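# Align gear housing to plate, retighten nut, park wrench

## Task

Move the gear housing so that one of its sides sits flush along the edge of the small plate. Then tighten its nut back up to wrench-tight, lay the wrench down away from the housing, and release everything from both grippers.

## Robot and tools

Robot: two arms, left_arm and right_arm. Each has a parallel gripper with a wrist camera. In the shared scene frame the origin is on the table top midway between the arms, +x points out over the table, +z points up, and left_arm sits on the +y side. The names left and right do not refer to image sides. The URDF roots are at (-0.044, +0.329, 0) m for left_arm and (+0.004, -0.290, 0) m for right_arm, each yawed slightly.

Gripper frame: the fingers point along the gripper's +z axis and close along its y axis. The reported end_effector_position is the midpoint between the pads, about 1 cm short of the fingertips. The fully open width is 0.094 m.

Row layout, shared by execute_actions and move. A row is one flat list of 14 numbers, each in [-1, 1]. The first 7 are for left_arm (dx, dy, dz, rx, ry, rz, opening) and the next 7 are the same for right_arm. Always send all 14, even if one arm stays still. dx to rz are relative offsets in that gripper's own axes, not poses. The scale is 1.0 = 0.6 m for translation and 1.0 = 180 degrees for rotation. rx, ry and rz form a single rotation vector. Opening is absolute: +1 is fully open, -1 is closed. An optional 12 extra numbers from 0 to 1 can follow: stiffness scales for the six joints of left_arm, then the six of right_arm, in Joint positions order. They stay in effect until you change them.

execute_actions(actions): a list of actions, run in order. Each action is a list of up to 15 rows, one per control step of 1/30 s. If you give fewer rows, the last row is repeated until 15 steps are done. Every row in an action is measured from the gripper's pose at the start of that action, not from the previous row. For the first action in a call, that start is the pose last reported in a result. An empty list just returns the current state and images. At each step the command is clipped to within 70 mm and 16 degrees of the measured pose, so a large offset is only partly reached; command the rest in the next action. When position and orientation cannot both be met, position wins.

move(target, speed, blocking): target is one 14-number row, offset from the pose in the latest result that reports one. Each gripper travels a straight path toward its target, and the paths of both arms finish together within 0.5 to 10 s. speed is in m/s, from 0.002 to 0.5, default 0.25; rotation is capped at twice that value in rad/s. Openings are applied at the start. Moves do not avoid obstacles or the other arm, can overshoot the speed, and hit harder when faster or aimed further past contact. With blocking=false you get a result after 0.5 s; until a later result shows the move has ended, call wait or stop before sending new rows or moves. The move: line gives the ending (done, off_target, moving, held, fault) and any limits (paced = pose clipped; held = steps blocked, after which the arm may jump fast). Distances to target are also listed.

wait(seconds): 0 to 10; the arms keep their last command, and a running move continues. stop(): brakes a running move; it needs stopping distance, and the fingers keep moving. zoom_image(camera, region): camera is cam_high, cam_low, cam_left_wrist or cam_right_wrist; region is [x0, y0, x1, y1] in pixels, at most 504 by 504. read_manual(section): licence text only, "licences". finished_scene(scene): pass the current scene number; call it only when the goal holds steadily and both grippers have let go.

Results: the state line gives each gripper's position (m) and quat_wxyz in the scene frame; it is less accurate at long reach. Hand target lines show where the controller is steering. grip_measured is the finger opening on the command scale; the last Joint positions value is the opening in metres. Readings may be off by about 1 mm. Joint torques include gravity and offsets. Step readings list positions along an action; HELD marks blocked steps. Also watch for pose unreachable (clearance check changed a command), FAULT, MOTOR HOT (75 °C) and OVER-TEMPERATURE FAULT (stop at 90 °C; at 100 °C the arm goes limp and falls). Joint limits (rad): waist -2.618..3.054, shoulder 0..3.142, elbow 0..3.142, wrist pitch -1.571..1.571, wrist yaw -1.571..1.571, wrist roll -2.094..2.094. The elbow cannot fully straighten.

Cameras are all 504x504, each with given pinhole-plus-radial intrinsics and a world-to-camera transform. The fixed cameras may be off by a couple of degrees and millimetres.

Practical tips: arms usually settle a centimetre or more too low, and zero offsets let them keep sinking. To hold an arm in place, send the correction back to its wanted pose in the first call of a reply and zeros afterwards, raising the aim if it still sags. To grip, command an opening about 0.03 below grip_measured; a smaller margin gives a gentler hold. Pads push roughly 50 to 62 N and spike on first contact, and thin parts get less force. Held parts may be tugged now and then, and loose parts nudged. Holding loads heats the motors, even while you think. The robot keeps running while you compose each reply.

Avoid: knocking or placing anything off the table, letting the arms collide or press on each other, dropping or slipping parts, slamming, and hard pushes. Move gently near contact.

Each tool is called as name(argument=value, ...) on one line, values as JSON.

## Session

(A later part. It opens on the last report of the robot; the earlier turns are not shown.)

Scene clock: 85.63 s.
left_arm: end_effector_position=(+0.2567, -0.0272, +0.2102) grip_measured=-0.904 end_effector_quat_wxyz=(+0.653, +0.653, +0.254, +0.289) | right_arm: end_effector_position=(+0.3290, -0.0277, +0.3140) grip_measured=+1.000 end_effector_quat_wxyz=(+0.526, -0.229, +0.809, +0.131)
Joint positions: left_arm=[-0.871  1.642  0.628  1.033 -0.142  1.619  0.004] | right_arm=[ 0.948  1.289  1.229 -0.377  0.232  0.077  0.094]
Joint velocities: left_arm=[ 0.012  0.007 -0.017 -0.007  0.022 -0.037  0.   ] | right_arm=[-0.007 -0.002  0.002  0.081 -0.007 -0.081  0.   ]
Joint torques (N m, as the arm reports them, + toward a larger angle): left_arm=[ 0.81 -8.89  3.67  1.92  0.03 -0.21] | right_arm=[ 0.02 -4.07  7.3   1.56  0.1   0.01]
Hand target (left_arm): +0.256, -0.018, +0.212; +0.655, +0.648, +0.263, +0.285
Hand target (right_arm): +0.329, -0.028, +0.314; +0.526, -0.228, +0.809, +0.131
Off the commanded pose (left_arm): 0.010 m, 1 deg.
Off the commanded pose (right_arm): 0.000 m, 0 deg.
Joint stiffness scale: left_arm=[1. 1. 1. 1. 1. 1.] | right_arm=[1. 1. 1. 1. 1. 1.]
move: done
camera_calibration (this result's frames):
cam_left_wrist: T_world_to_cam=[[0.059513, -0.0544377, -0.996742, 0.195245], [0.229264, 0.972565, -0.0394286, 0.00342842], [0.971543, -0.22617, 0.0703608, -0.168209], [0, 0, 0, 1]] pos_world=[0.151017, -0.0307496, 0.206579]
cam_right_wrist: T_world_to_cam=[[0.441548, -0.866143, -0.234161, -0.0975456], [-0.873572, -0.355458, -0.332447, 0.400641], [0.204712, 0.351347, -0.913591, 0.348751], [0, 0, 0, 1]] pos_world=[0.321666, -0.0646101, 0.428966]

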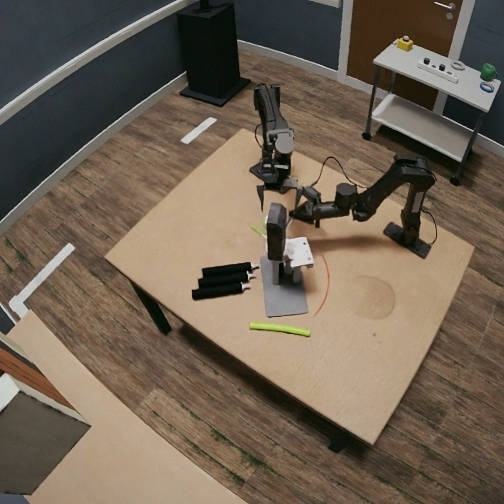

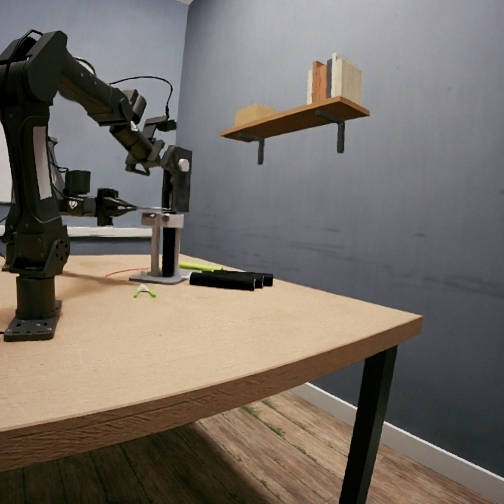

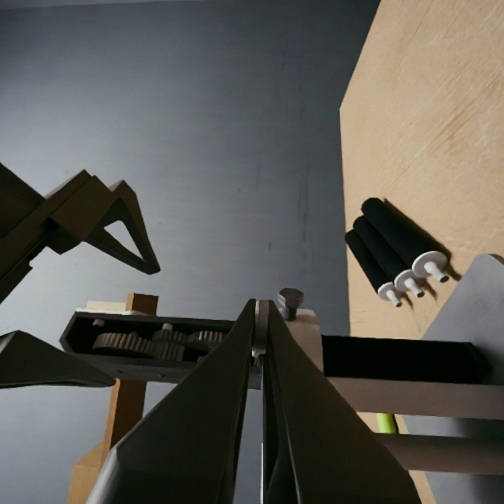

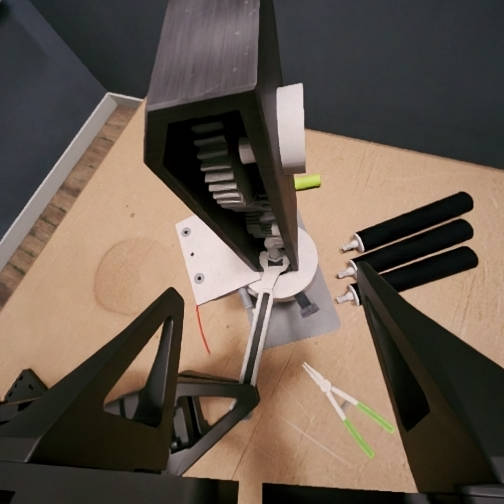

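move(target=[0.02,0,0,0,0,0,-1,-0.036,0,0.122,0.01,-0.08,0.01,1], speed=0.06)

move(target=[0,0,0,0,0,0,-1,0,0,0,0,0,0,-0.4])

Scene clock: 88.60 s.
left_arm: end_effector_position=(+0.2571, -0.0278, +0.2100) grip_measured=-0.904 end_effector_quat_wxyz=(+0.657, +0.658, +0.241, +0.279) | right_arm: end_effector_position=(+0.3887, +0.0154, +0.3080) grip_measured=+1.000 end_effector_quat_wxyz=(+0.623, -0.192, +0.740, +0.167)
Joint positions: left_arm=[-0.849  1.642  0.628  1.032 -0.085  1.623  0.004] | right_arm=[0.926 1.492 1.126 0.191 0.234 0.049 0.094]
Joint velocities: left_arm=[-0.022  0.007 -0.012 -0.007 -0.022  0.007 -0.001] | right_arm=[-0.002  0.002 -0.012  0.007  0.007  0.007  0.   ]
Joint torques (N m, as the arm reports them, + toward a larger angle): left_arm=[ 1.99 -6.83  5.65  1.89 -0.15 -0.05] | right_arm=[-0.7  -5.5   6.78  1.75  0.21 -0.09]
Hand target (left_arm): +0.265, -0.019, +0.211; +0.653, +0.653, +0.254, +0.288
Hand target (right_arm): +0.393, +0.011, +0.303; +0.624, -0.189, +0.742, +0.156
Off the commanded pose (left_arm): 0.012 m, 2 deg.
Off the commanded pose (right_arm): 0.009 m, 2 deg.
Joint stiffness scale: left_arm=[1. 1. 1. 1. 1. 1.] | right_arm=[1. 1. 1. 1. 1. 1.]
move: off_target (left_arm)
camera_calibration (this result's frames):
cam_left_wrist: T_world_to_cam=[[0.0612574, -0.0521685, -0.996758, 0.194641], [0.263664, 0.964006, -0.0342504, -0.00623006], [0.962667, -0.260711, 0.0728075, -0.167869], [0, 0, 0, 1]] pos_world=[0.151321, -0.0276053, 0.206019]
cam_right_wrist: T_world_to_cam=[[0.480541, -0.832501, -0.275722, -0.0908915], [-0.787938, -0.271829, -0.552506, 0.499372], [0.385013, 0.482754, -0.786584, 0.204617], [0, 0, 0, 1]] pos_world=[0.358371, -0.0387031, 0.411794]

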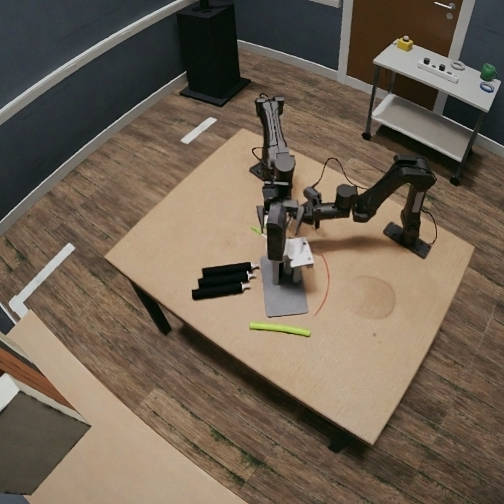

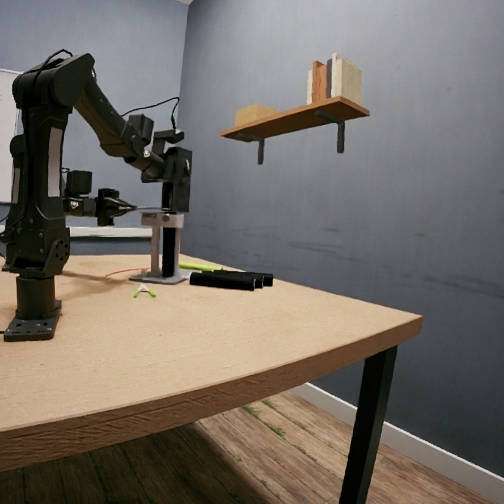

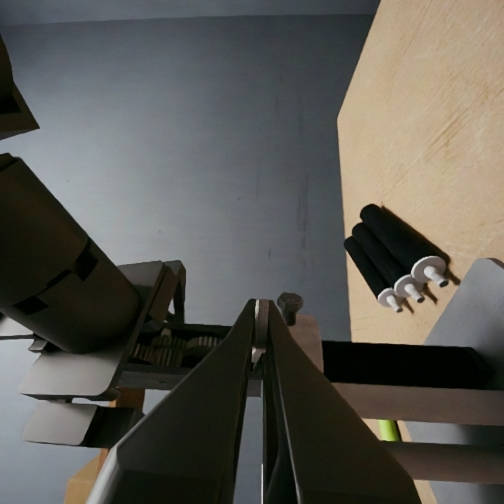

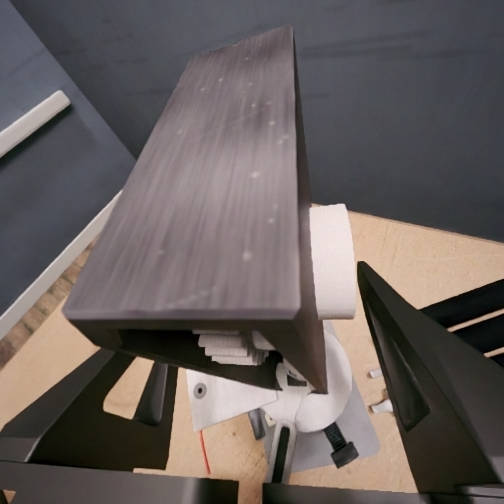

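Scene clock: 89.10 s.
left_arm: end_effector_position=(+0.2569, -0.0280, +0.2098) grip_measured=-0.904 end_effector_quat_wxyz=(+0.656, +0.659, +0.240, +0.279) | right_arm: end_effector_position=(+0.3923, +0.0108, +0.3066) grip_measured=-0.067 end_effector_quat_wxyz=(+0.623, -0.179, +0.744, +0.162)
Joint positions: left_arm=[-0.849  1.642  0.628  1.031 -0.084  1.625  0.004] | right_arm=[0.921 1.495 1.126 0.191 0.254 0.064 0.044]
Joint velocities: left_arm=[-0.002 -0.007 -0.012  0.007 -0.051 -0.051 -0.001] | right_arm=[-0.002  0.027 -0.017 -0.007  0.007  0.022  0.   ]
Joint torques (N m, as the arm reports them, + toward a larger angle): left_arm=[ 0.07 -6.37  6.1   1.95  0.01 -0.03] | right_arm=[ 0.6  -6.18  7.44  1.65 -0.18 -0.14]
Hand target (left_arm): +0.257, -0.028, +0.210; +0.657, +0.658, +0.241, +0.279
Hand target (right_arm): +0.389, +0.015, +0.308; +0.623, -0.192, +0.740, +0.167
Off the commanded pose (left_arm): 0.000 m, 0 deg.
Off the commanded pose (right_arm): 0.006 m, 2 deg.
Joint stiffness scale: left_arm=[1. 1. 1. 1. 1. 1.] | right_arm=[1. 1. 1. 1. 1. 1.]
move: done
camera_calibration (this result's frames):
cam_left_wrist: T_world_to_cam=[[0.0621211, -0.0503492, -0.996798, 0.194293], [0.265134, 0.963675, -0.0321528, -0.0068303], [0.962208, -0.262288, 0.0732139, -0.167726], [0, 0, 0, 1]] pos_world=[0.151129, -0.0276278, 0.205731]
cam_right_wrist: T_world_to_cam=[[0.455595, -0.843115, -0.285642, -0.0838695], [-0.798948, -0.245768, -0.548891, 0.503128], [0.392576, 0.478284, -0.785575, 0.201145], [0, 0, 0, 1]] pos_world=[0.361219, -0.0432632, 0.41022]

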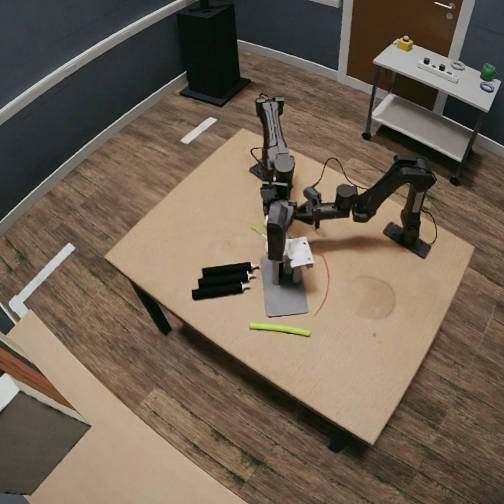

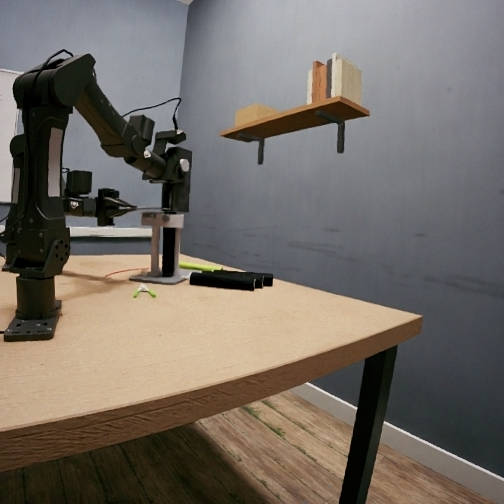

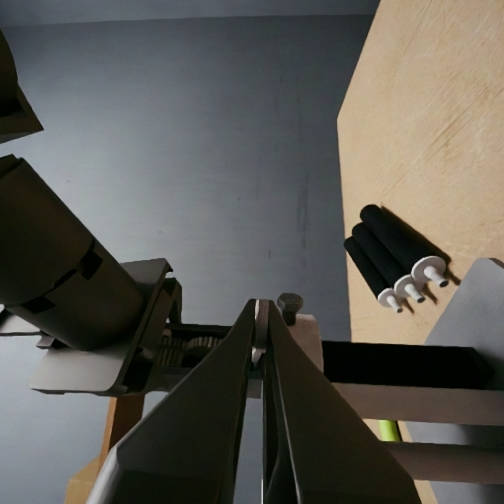

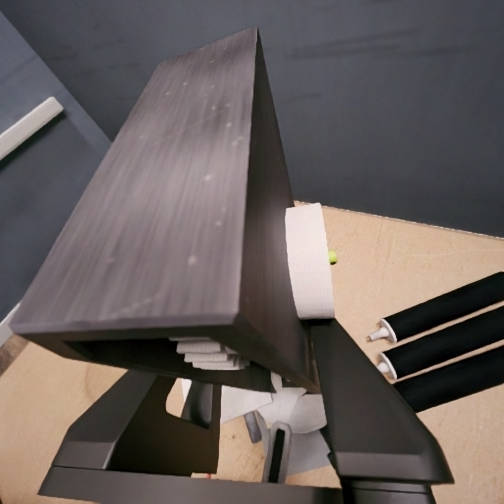

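move(target=[0.025,0.026,0.03,-0.014,0.02,-0.01,-1,0.03,0,0,0,0,0,-0.4], speed=0.03)

zoom_image(camera="cam_right_wrist", region=[220, 350, 340, 470])

Scene clock: 90.80 s.
left_arm: end_effector_position=(+0.2632, -0.0336, +0.2108) grip_measured=-0.904 end_effector_quat_wxyz=(+0.660, +0.654, +0.244, +0.278) | right_arm: end_effector_position=(+0.3924, +0.0105, +0.3062) grip_measured=-0.067 end_effector_quat_wxyz=(+0.639, -0.170, +0.731, +0.167)
Joint positions: left_arm=[-0.848  1.676  0.659  1.043 -0.09   1.614  0.004] | right_arm=[0.925 1.496 1.081 0.282 0.267 0.063 0.044]
Joint velocities: left_arm=[ 0.012 -0.007 -0.002  0.037  0.037 -0.022 -0.   ] | right_arm=[-0.017 -0.007 -0.017 -0.095  0.022 -0.11   0.   ]
Joint torques (N m, as the arm reports them, + toward a larger angle): left_arm=[ 1.54 -6.29  9.97  1.95 -0.4  -0.19] | right_arm=[-0.1  -6.04  5.35  1.51 -0.07  0.  ]
Hand target (left_arm): +0.278, -0.030, +0.227; +0.667, +0.631, +0.264, +0.294
Hand target (right_arm): +0.390, +0.009, +0.289; +0.623, -0.179, +0.744, +0.162
Off the commanded pose (left_arm): 0.023 m, 4 deg.
Off the commanded pose (right_arm): 0.018 m, 3 deg.
Joint stiffness scale: left_arm=[1. 1. 1. 1. 1. 1.] | right_arm=[1. 1. 1. 1. 1. 1.]
move: off_target (left_arm, right_arm)
camera_calibration (this result's frames):
cam_left_wrist: T_world_to_cam=[[0.0602903, -0.0644692, -0.996097, 0.19439], [0.258649, 0.964838, -0.0467909, 0.00172231], [0.964088, -0.254818, 0.0748452, -0.175983], [0, 0, 0, 1]] pos_world=[0.157498, -0.0339734, 0.206883]
cam_right_wrist: T_world_to_cam=[[0.458544, -0.838632, -0.293996, -0.0829486], [-0.781202, -0.222689, -0.583209, 0.506212], [0.423628, 0.497097, -0.757254, 0.17986], [0, 0, 0, 1]] pos_world=[0.357295, -0.0462437, 0.407041]

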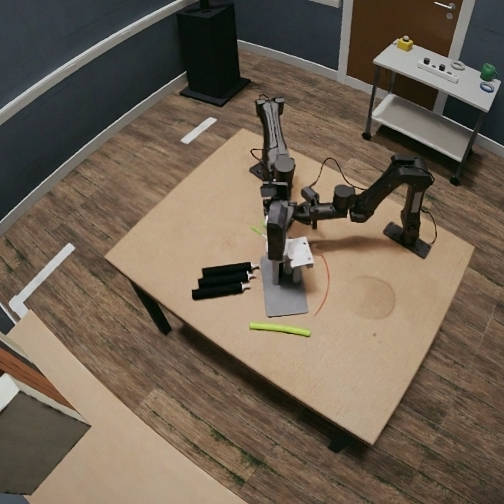

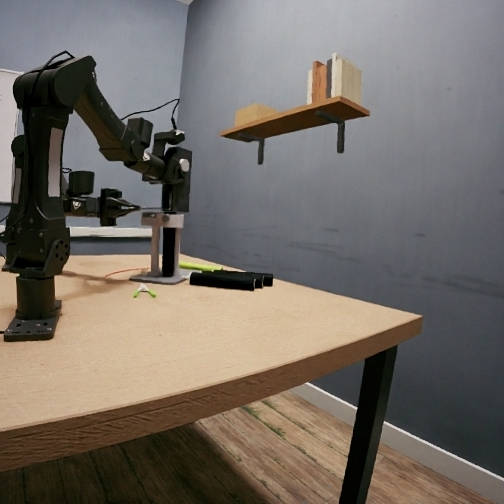

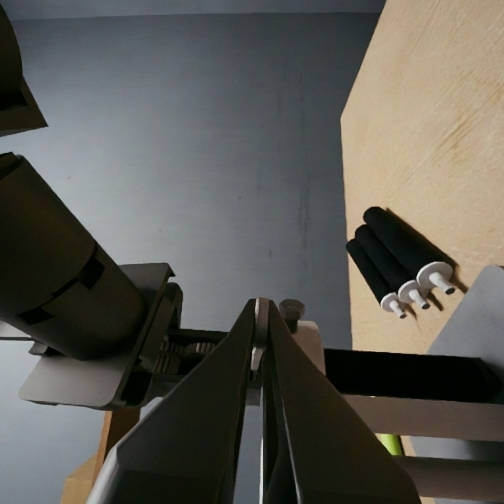

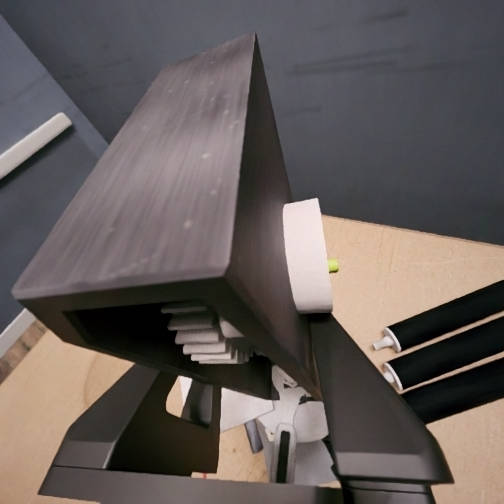

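Region (220, 350, 340, 470) of cam_right_wrist's 504x504 image, scaled by 4.200, with more detail than that image has.

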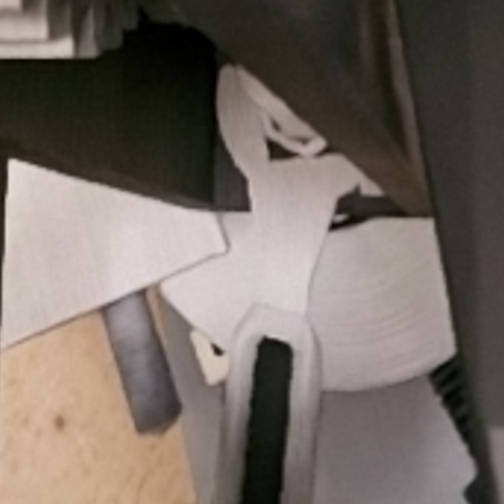

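Seated. Push along gripper z, with right counter-turning CW.

move(target=[0.005,0.028,0.08,-0.014,0.04,-0.008,-1,0,0,0,0.05,0,0.007,-0.4], speed=0.03)

zoom_image(camera="cam_right_wrist", region=[220, 350, 340, 470])

Scene clock: 93.83 s.
left_arm: end_effector_position=(+0.2828, -0.0703, +0.2118) grip_measured=-0.904 end_effector_quat_wxyz=(+0.653, +0.643, +0.266, +0.300) | right_arm: end_effector_position=(+0.3929, +0.0078, +0.3063) grip_measured=-0.073 end_effector_quat_wxyz=(+0.653, -0.115, +0.739, +0.120)
Joint positions: left_arm=[-0.904  1.819  0.836  1.016 -0.212  1.616  0.004] | right_arm=[0.993 1.527 1.106 0.287 0.482 0.09  0.044]
Joint velocities: left_arm=[-0.027  0.007 -0.007  0.007 -0.066 -0.007 -0.001] | right_arm=[-0.012  0.007  0.002  0.037  0.095  0.022  0.   ]
Joint torques (N m, as the arm reports them, + toward a larger angle): left_arm=[ 1.18 -7.88  9.95  1.99 -0.47 -0.18] | right_arm=[ 1.26 -5.76  8.97  1.38  0.26  0.11]
Hand target (left_arm): +0.297, -0.065, +0.229; +0.661, +0.617, +0.287, +0.315
Hand target (right_arm): +0.392, +0.010, +0.306; +0.649, -0.111, +0.743, +0.117
Off the commanded pose (left_arm): 0.023 m, 4 deg.
Off the commanded pose (right_arm): 0.003 m, 1 deg.
Joint stiffness scale: left_arm=[1. 1. 1. 1. 1. 1.] | right_arm=[1. 1. 1. 1. 1. 1.]
move: off_target (left_arm)
camera_calibration (this result's frames):
cam_left_wrist: T_world_to_cam=[[0.0664165, -0.0667717, -0.995555, 0.189909], [0.194201, 0.979543, -0.0527421, 0.0526758], [0.978711, -0.189835, 0.0780249, -0.204544], [0, 0, 0, 1]] pos_world=[0.177347, -0.0777473, 0.207803]
cam_right_wrist: T_world_to_cam=[[0.332884, -0.896353, -0.292815, -0.0359029], [-0.800392, -0.104406, -0.590315, 0.514795], [0.498559, 0.430873, -0.752188, 0.150622], [0, 0, 0, 1]] pos_world=[0.348895, -0.0433329, 0.406675]

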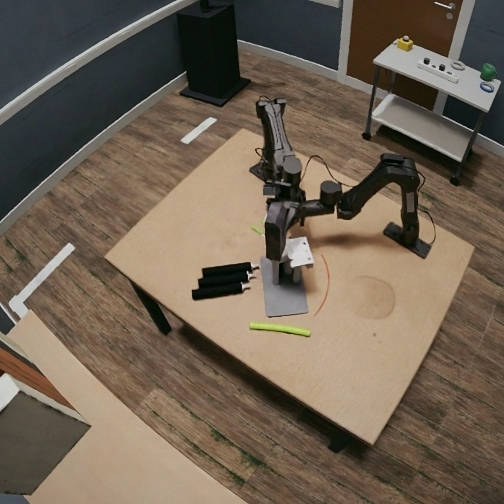

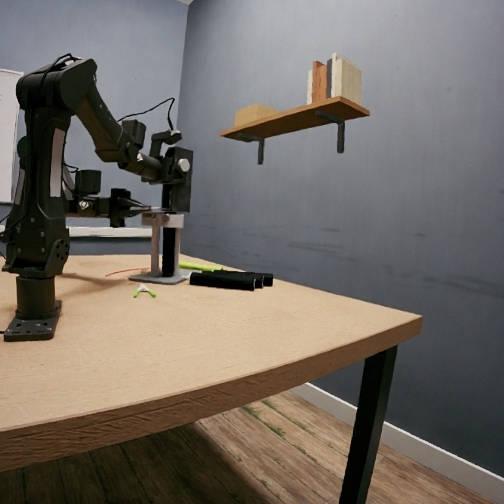

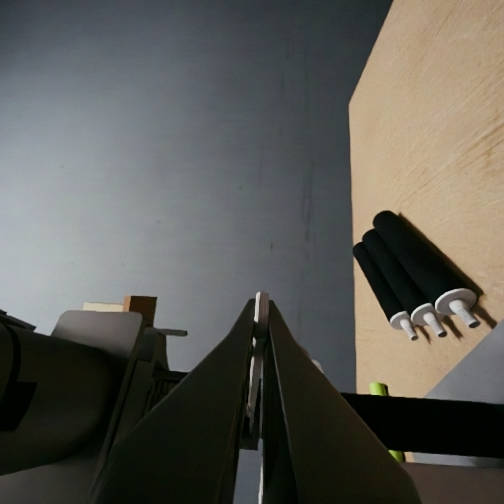

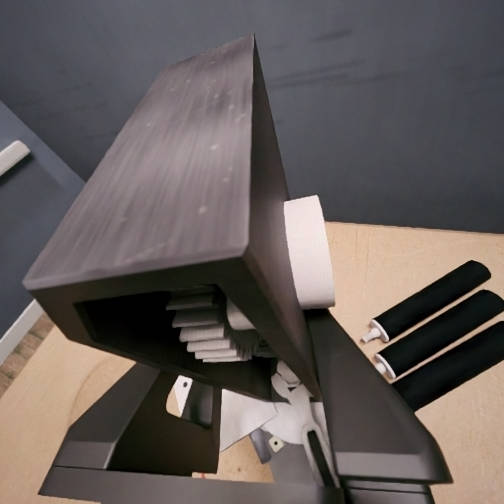

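Region (220, 350, 340, 470) of cam_right_wrist's 504x504 image, scaled by 4.200, with more detail than that image has.

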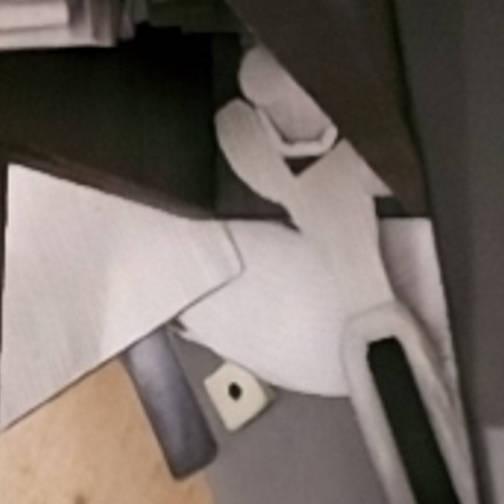

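move(target=[0,0,0,0,0,0,-1,0,0.015,-0.004,-0.165,0,-0.02,-0.4], speed=0.08)

zoom_image(camera="cam_right_wrist", region=[150, 340, 350, 490])

zoom_image(camera="cam_high", region=[255, 200, 325, 280])

Scene clock: 97.57 s.
left_arm: end_effector_position=(+0.2825, -0.0707, +0.2109) grip_measured=-0.904 end_effector_quat_wxyz=(+0.651, +0.645, +0.264, +0.301) | right_arm: end_effector_position=(+0.3873, +0.0179, +0.3062) grip_measured=-0.074 end_effector_quat_wxyz=(+0.609, -0.302, +0.680, +0.274)
Joint positions: left_arm=[-0.905  1.819  0.836  1.012 -0.212  1.621  0.004] | right_arm=[ 0.756  1.497  1.063  0.322 -0.255 -0.023  0.044]
Joint velocities: left_arm=[-0.012 -0.022  0.007 -0.022 -0.051 -0.022  0.001] | right_arm=[-0.022 -0.007 -0.007  0.022 -0.022  0.007 -0.001]
Joint torques (N m, as the arm reports them, + toward a larger angle): left_arm=[ 0.15 -7.9   6.14  1.92  0.   -0.05] | right_arm=[-1.43 -5.74  8.01  1.57 -0.35  0.1 ]
Hand target (left_arm): +0.283, -0.070, +0.212; +0.653, +0.643, +0.267, +0.300
Hand target (right_arm): +0.388, +0.017, +0.306; +0.603, -0.303, +0.681, +0.283
Off the commanded pose (left_arm): 0.001 m, 0 deg.
Off the commanded pose (right_arm): 0.002 m, 1 deg.
Joint stiffness scale: left_arm=[1. 1. 1. 1. 1. 1.] | right_arm=[1. 1. 1. 1. 1. 1.]
move: done
camera_calibration (this result's frames):
cam_left_wrist: T_world_to_cam=[[0.0680577, -0.0595438, -0.995903, 0.189102], [0.195237, 0.979712, -0.0452337, 0.0511432], [0.978392, -0.191359, 0.0783021, -0.204281], [0, 0, 0, 1]] pos_world=[0.177012, -0.0779367, 0.206636]
cam_right_wrist: T_world_to_cam=[[0.732278, -0.624226, -0.272235, -0.190881], [-0.635656, -0.483083, -0.602139, 0.457923], [0.244359, 0.613981, -0.750544, 0.243634], [0, 0, 0, 1]] pos_world=[0.371325, -0.0475242, 0.406627]

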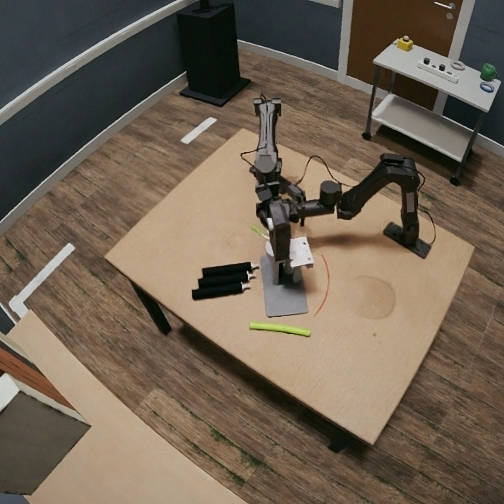

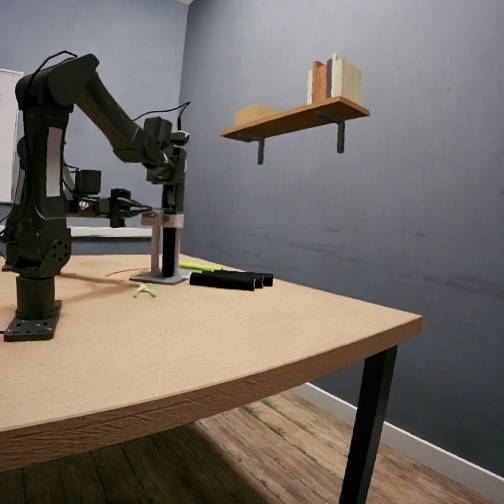

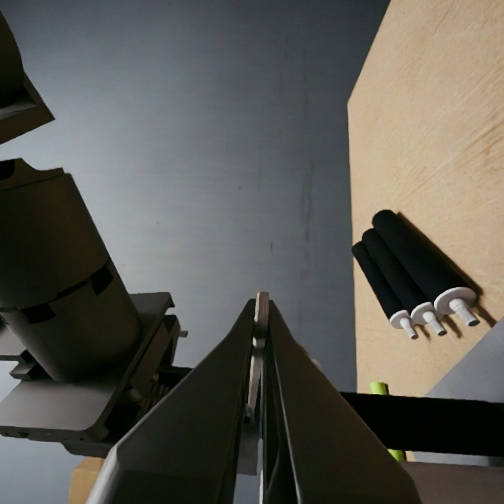

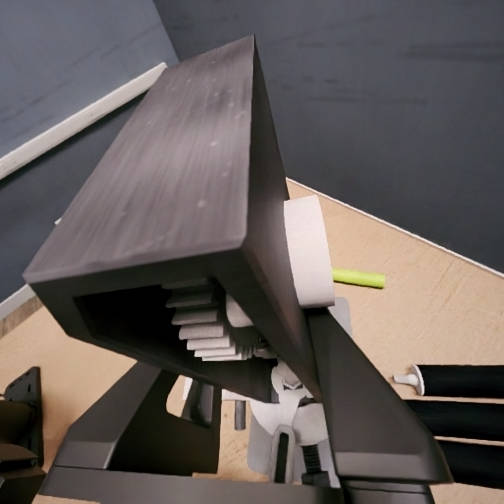

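Region (150, 340, 350, 490) of cam_right_wrist's 504x504 image, scaled by 2.520, with more detail than that image has; it fills the top 378 rows of this view, and the rest is white.

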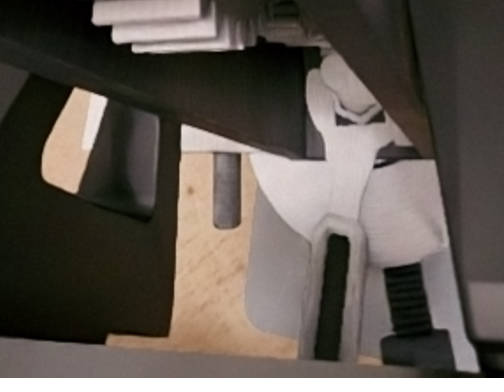

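Region (255, 200, 325, 280) of cam_high's 504x504 image, scaled by 6.300, with more detail than that image has; it fills the left 441 columns of this view, and the rest is white.

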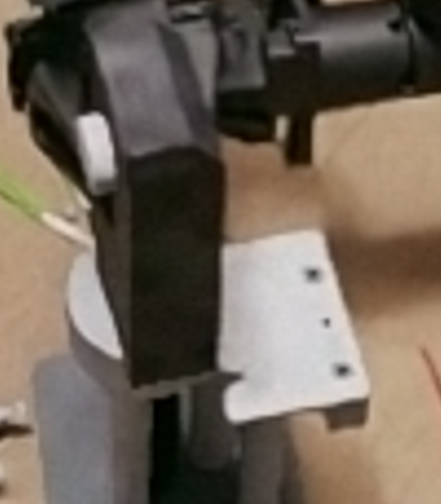

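move(target=[0.06,0.005,-0.1,0,-0.05,-0.008,-1,0,0,0,0,0,0,-0.4], speed=0.03)

zoom_image(camera="cam_right_wrist", region=[150, 340, 350, 490])

Scene clock: 100.53 s.
left_arm: end_effector_position=(+0.2596, -0.0259, +0.2103) grip_measured=-0.904 end_effector_quat_wxyz=(+0.675, +0.674, +0.195, +0.230) | right_arm: end_effector_position=(+0.3864, +0.0203, +0.3061) grip_measured=-0.074 end_effector_quat_wxyz=(+0.611, -0.297, +0.683, +0.269)
Joint positions: left_arm=[-0.751  1.644  0.634  1.026  0.155  1.616  0.004] | right_arm=[ 0.771  1.497  1.063  0.323 -0.224 -0.02   0.044]
Joint velocities: left_arm=[ 0.002 -0.012 -0.012  0.022 -0.037 -0.037 -0.   ] | right_arm=[ 0.007  0.007 -0.007  0.037 -0.051  0.037  0.   ]
Joint torques (N m, as the arm reports them, + toward a larger angle): left_arm=[  2.71 -10.26   1.65   2.02  -0.31  -0.26] | right_arm=[-1.63 -5.91  7.4   1.64 -0.37 -0.02]
Hand target (left_arm): +0.263, -0.005, +0.213; +0.674, +0.663, +0.220, +0.242
Hand target (right_arm): +0.387, +0.018, +0.306; +0.609, -0.301, +0.681, +0.274
Off the commanded pose (left_arm): 0.023 m, 3 deg.
Off the commanded pose (right_arm): 0.003 m, 1 deg.
Joint stiffness scale: left_arm=[1. 1. 1. 1. 1. 1.] | right_arm=[1. 1. 1. 1. 1. 1.]
move: off_target (left_arm)
camera_calibration (this result's frames):
cam_left_wrist: T_world_to_cam=[[0.0491069, -0.0607412, -0.996945, 0.197857], [0.397296, 0.916973, -0.036299, -0.0442073], [0.916376, -0.394299, 0.0691619, -0.160531], [0, 0, 0, 1]] pos_world=[0.154954, -0.0107425, 0.20675]
cam_right_wrist: T_world_to_cam=[[0.723147, -0.635063, -0.271575, -0.185238], [-0.642507, -0.474228, -0.601907, 0.460882], [0.25346, 0.609756, -0.75097, 0.239055], [0, 0, 0, 1]] pos_world=[0.369483, -0.0448404, 0.406625]

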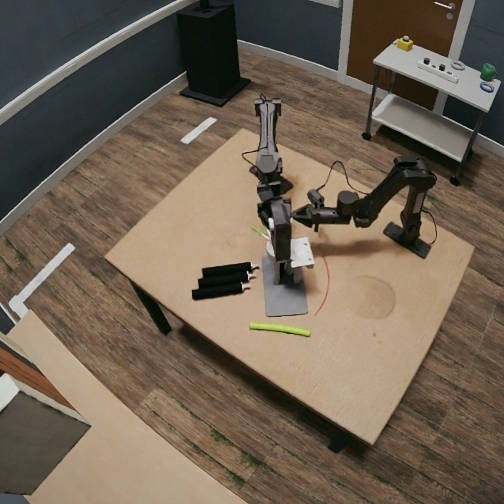

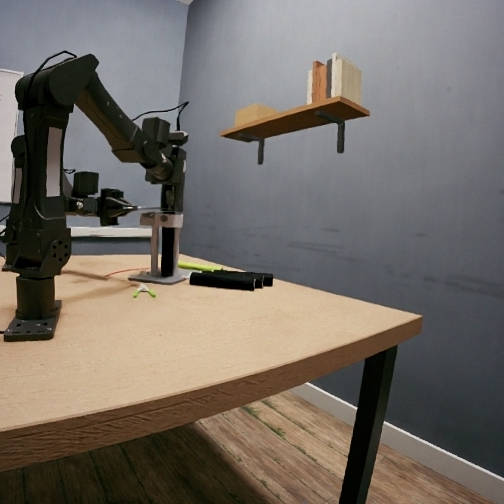

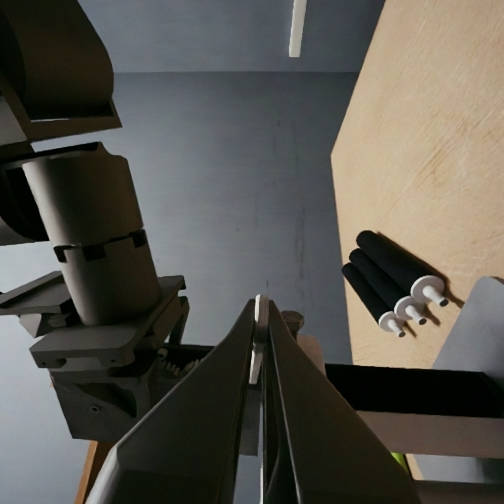

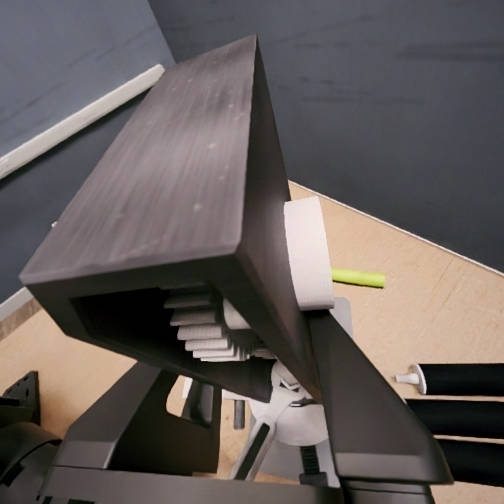

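Region (150, 340, 350, 490) of cam_right_wrist's 504x504 image, scaled by 2.520, with more detail than that image has; it fills the top 378 rows of this view, and the rest is white.

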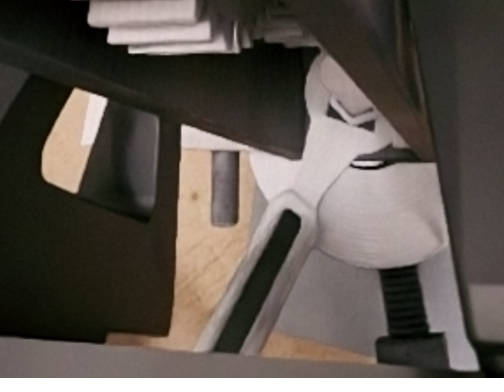

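move(target=[0.04,0.005,-0.065,0,0,-0.008,-1,0,-0.005,0,-0.02,0,0,-0.4], speed=0.03)

zoom_image(camera="cam_right_wrist", region=[230, 350, 330, 440])

Scene clock: 102.40 s.
left_arm: end_effector_position=(+0.2537, -0.0134, +0.2099) grip_measured=-0.904 end_effector_quat_wxyz=(+0.677, +0.685, +0.172, +0.205) | right_arm: end_effector_position=(+0.3840, +0.0251, +0.3062) grip_measured=-0.046 end_effector_quat_wxyz=(+0.611, -0.297, +0.681, +0.273)
Joint positions: left_arm=[-0.692  1.596  0.6    0.997  0.284  1.617  0.004] | right_arm=[ 0.785  1.501  1.063  0.331 -0.218 -0.013  0.045]
Joint velocities: left_arm=[-0.007 -0.017  0.002  0.037 -0.051  0.007 -0.   ] | right_arm=[ 0.017 -0.007 -0.007 -0.022 -0.066  0.007 -0.   ]
Joint torques (N m, as the arm reports them, + toward a larger angle): left_arm=[  4.94 -11.51  -0.55   2.1   -0.2   -0.28] | right_arm=[-5.51 -5.48  8.32  1.56 -1.2  -0.1 ]
Hand target (left_arm): +0.258, +0.016, +0.212; +0.677, +0.672, +0.202, +0.221
Hand target (right_arm): +0.388, +0.018, +0.306; +0.603, -0.314, +0.674, +0.289
Off the commanded pose (left_arm): 0.034 m, 4 deg.
Off the commanded pose (right_arm): 0.008 m, 3 deg.
Joint stiffness scale: left_arm=[1. 1. 1. 1. 1. 1.] | right_arm=[1. 1. 1. 1. 1. 1.]
move: off_target (left_arm, right_arm)
camera_calibration (this result's frames):
cam_left_wrist: T_world_to_cam=[[0.0372398, -0.0518195, -0.997962, 0.201798], [0.460368, 0.887258, -0.0288922, -0.0713191], [0.886947, -0.458353, 0.0568973, -0.140926], [0, 0, 0, 1]] pos_world=[0.150312, 0.00914163, 0.207344]
cam_right_wrist: T_world_to_cam=[[0.726682, -0.629092, -0.275999, -0.180522], [-0.64008, -0.474139, -0.604558, 0.461562], [0.249461, 0.615983, -0.747218, 0.237046], [0, 0, 0, 1]] pos_world=[0.367484, -0.0407367, 0.406342]

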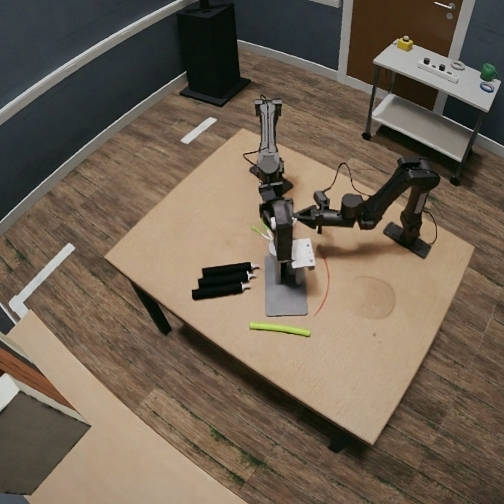

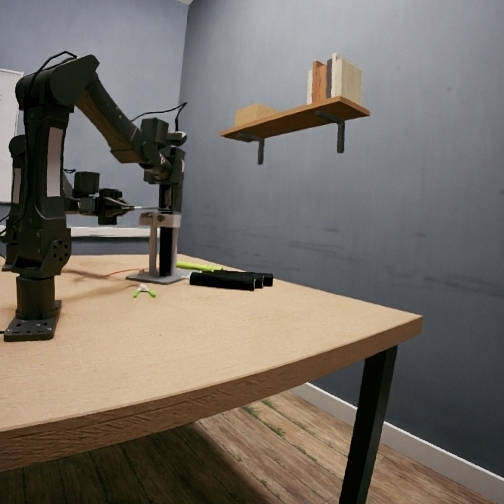

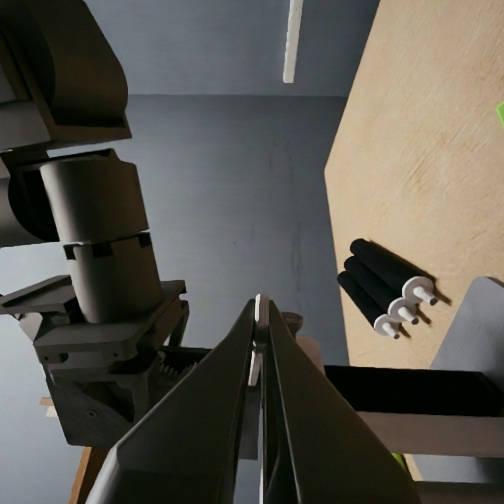

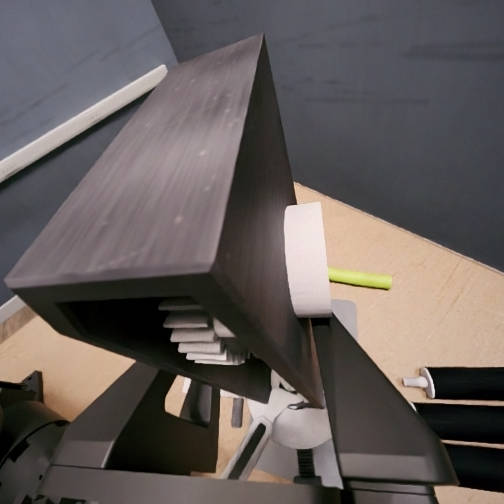

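Region (230, 350, 330, 440) of cam_right_wrist's 504x504 image, scaled by 5.040, with more detail than that image has; it fills the top 454 rows of this view, and the rest is white.

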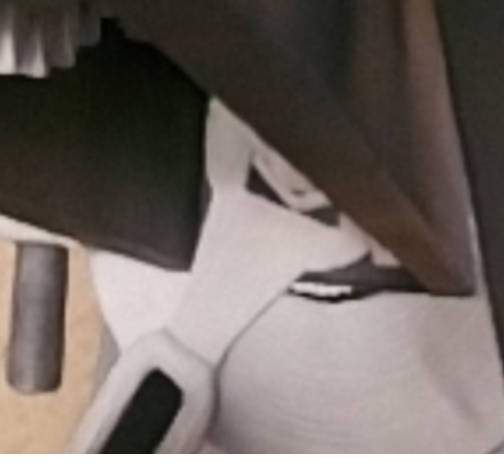

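move(target=[0.077,0.005,-0.1,0,0.1,0,-0.93,0,-0.017,-0.005,0.2,0,0.025,-0.4], speed=0.06)

zoom_image(camera="cam_right_wrist", region=[150, 340, 350, 490])

Scene clock: 108.37 s.
left_arm: end_effector_position=(+0.2416, +0.0401, +0.2105) grip_measured=-0.904 end_effector_quat_wxyz=(+0.657, +0.665, +0.231, +0.269) | right_arm: end_effector_position=(+0.3785, +0.0331, +0.3060) grip_measured=-0.074 end_effector_quat_wxyz=(+0.658, -0.119, +0.734, +0.123)
Joint positions: left_arm=[-0.696  1.389  0.41   0.988  0.098  1.623  0.004] | right_arm=[1.072 1.563 1.126 0.314 0.552 0.089 0.043]
Joint velocities: left_arm=[ 0.002 -0.007 -0.012 -0.007  0.007 -0.051 -0.001] | right_arm=[-0.002  0.002 -0.002 -0.081 -0.051 -0.022 -0.001]
Joint torques (N m, as the arm reports them, + toward a larger angle): left_arm=[ 2.82 -5.69  6.31  1.84 -1.1  -0.07] | right_arm=[ 0.45 -5.31  9.38  1.35  1.62  0.23]
Hand target (left_arm): +0.261, +0.062, +0.215; +0.643, +0.645, +0.275, +0.308
Hand target (right_arm): +0.387, +0.015, +0.307; +0.664, -0.068, +0.740, +0.078
Off the commanded pose (left_arm): 0.030 m, 8 deg.
Off the commanded pose (right_arm): 0.020 m, 8 deg.
Joint stiffness scale: left_arm=[1. 1. 1. 1. 1. 1.] | right_arm=[1. 1. 1. 1. 1. 1.]
move: off_target (left_arm, right_arm)
camera_calibration (this result's frames):
cam_left_wrist: T_world_to_cam=[[0.0554476, -0.0455545, -0.997422, 0.200885], [0.291718, 0.95611, -0.0274508, -0.0755215], [0.954896, -0.289444, 0.066303, -0.130891], [0, 0, 0, 1]] pos_world=[0.13588, 0.0434726, 0.206972]
cam_right_wrist: T_world_to_cam=[[0.345486, -0.892451, -0.290121, -0.0142319], [-0.790793, -0.110419, -0.602041, 0.505973], [0.505258, 0.437423, -0.743893, 0.141338], [0, 0, 0, 1]] pos_world=[0.333625, -0.0186568, 0.405628]

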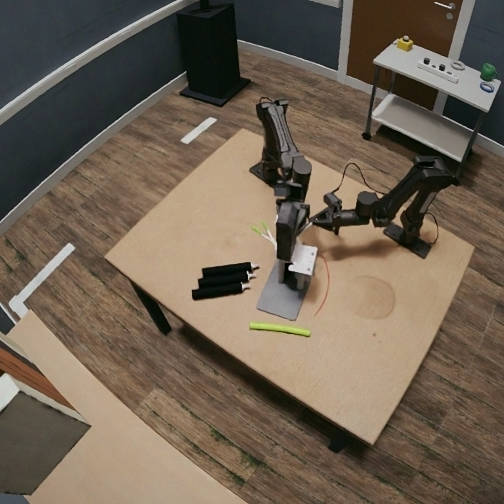

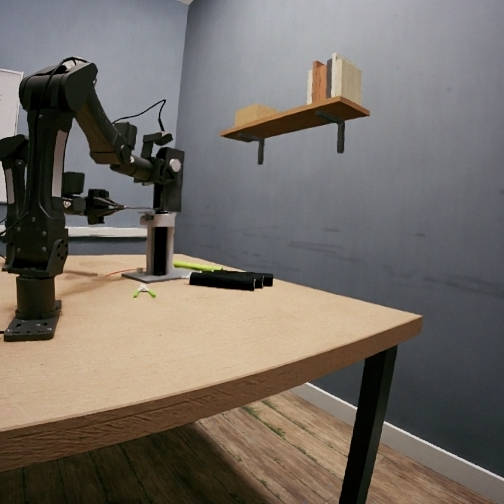

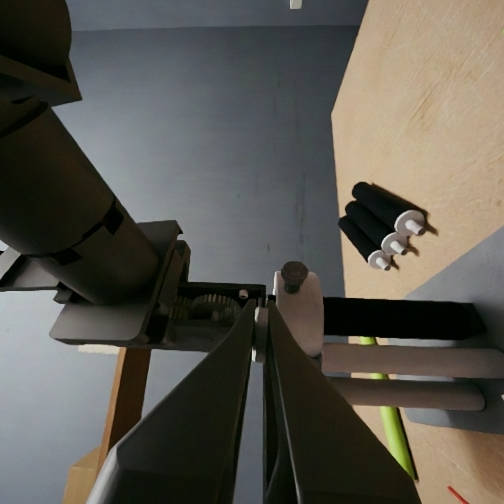

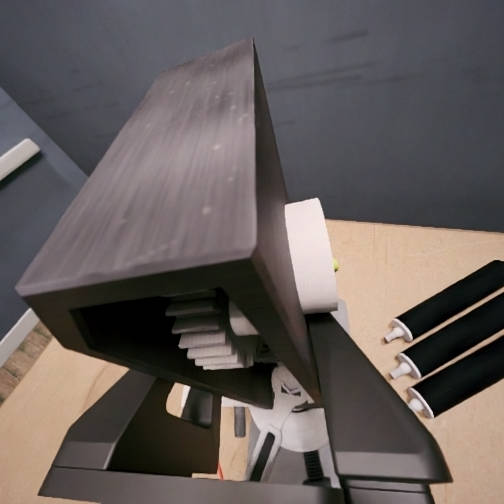

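Region (150, 340, 350, 490) of cam_right_wrist's 504x504 image, scaled by 2.520, with more detail than that image has; it fills the top 378 rows of this view, and the rest is white.

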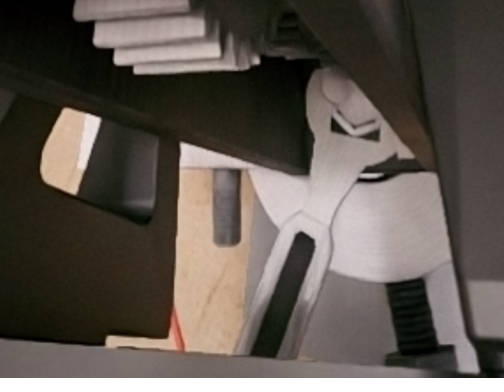

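move(target=[0.1,0.005,-0.07,0,0,0,-1,0,0.0,0.02,0.12,0,0.015,-0.4], speed=0.05)

zoom_image(camera="cam_right_wrist", region=[150, 340, 350, 490])

Scene clock: 112.63 s.
left_arm: end_effector_position=(+0.2530, +0.0998, +0.2124) grip_measured=-0.904 end_effector_quat_wxyz=(+0.661, +0.676, +0.212, +0.248) | right_arm: end_effector_position=(+0.3816, +0.0467, +0.3061) grip_measured=-0.075 end_effector_quat_wxyz=(+0.665, -0.004, +0.746, +0.027)
Joint positions: left_arm=[-0.393  1.262  0.351  0.907  0.459  1.627  0.004] | right_arm=[1.193 1.749 1.358 0.191 0.967 0.201 0.043]
Joint velocities: left_arm=[-0.002  0.017 -0.002  0.007  0.022 -0.066 -0.   ] | right_arm=[-0.002 -0.007  0.007 -0.051 -0.066 -0.007 -0.   ]
Joint torques (N m, as the arm reports them, + toward a larger angle): left_arm=[ 1.76 -5.25  5.47  1.87 -0.4  -0.03] | right_arm=[-0.97 -6.12  9.4   1.28  0.82  0.08]
Hand target (left_arm): +0.259, +0.111, +0.216; +0.657, +0.665, +0.230, +0.269
Hand target (right_arm): +0.388, +0.037, +0.305; +0.668, +0.023, +0.744, +0.000
Off the commanded pose (left_arm): 0.013 m, 3 deg.
Off the commanded pose (right_arm): 0.013 m, 4 deg.
Joint stiffness scale: left_arm=[1. 1. 1. 1. 1. 1.] | right_arm=[1. 1. 1. 1. 1. 1.]
move: off_target (left_arm, right_arm)
camera_calibration (this result's frames):
cam_left_wrist: T_world_to_cam=[[0.0461821, -0.0384308, -0.998194, 0.206638], [0.347193, 0.93758, -0.020034, -0.149571], [0.936656, -0.345641, 0.0566423, -0.112359], [0, 0, 0, 1]] pos_world=[0.147629, 0.10934, 0.209633]
cam_right_wrist: T_world_to_cam=[[0.0619408, -0.951835, -0.30029, 0.110947], [-0.79346, 0.135554, -0.593334, 0.496815], [0.605462, 0.27502, -0.746847, 0.104189], [0, 0, 0, 1]] pos_world=[0.324248, 0.00960382, 0.405907]

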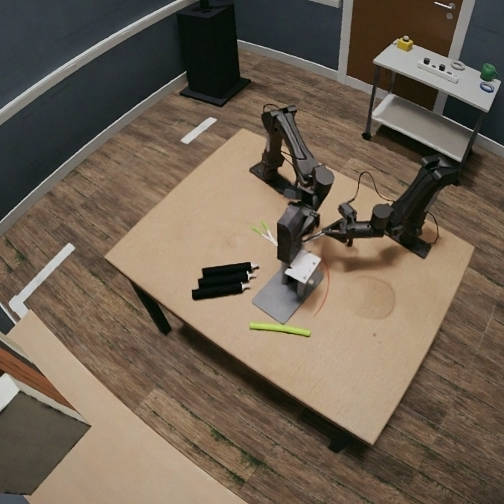

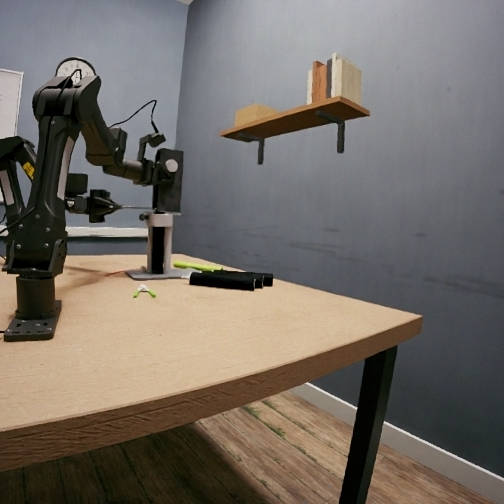

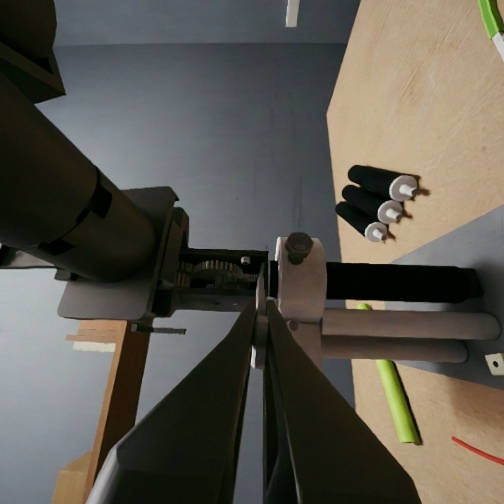

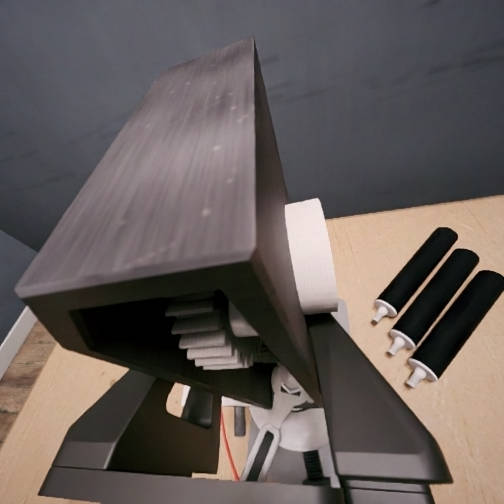

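Region (150, 340, 350, 490) of cam_right_wrist's 504x504 image, scaled by 2.520, with more detail than that image has; it fills the top 378 rows of this view, and the rest is white.

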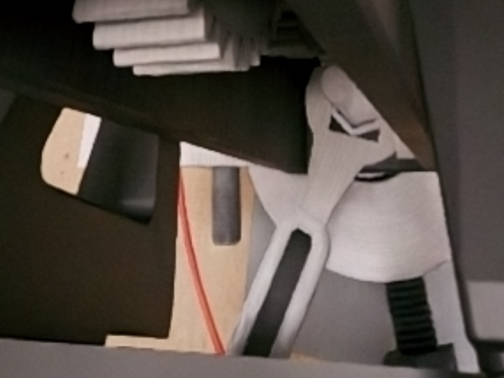

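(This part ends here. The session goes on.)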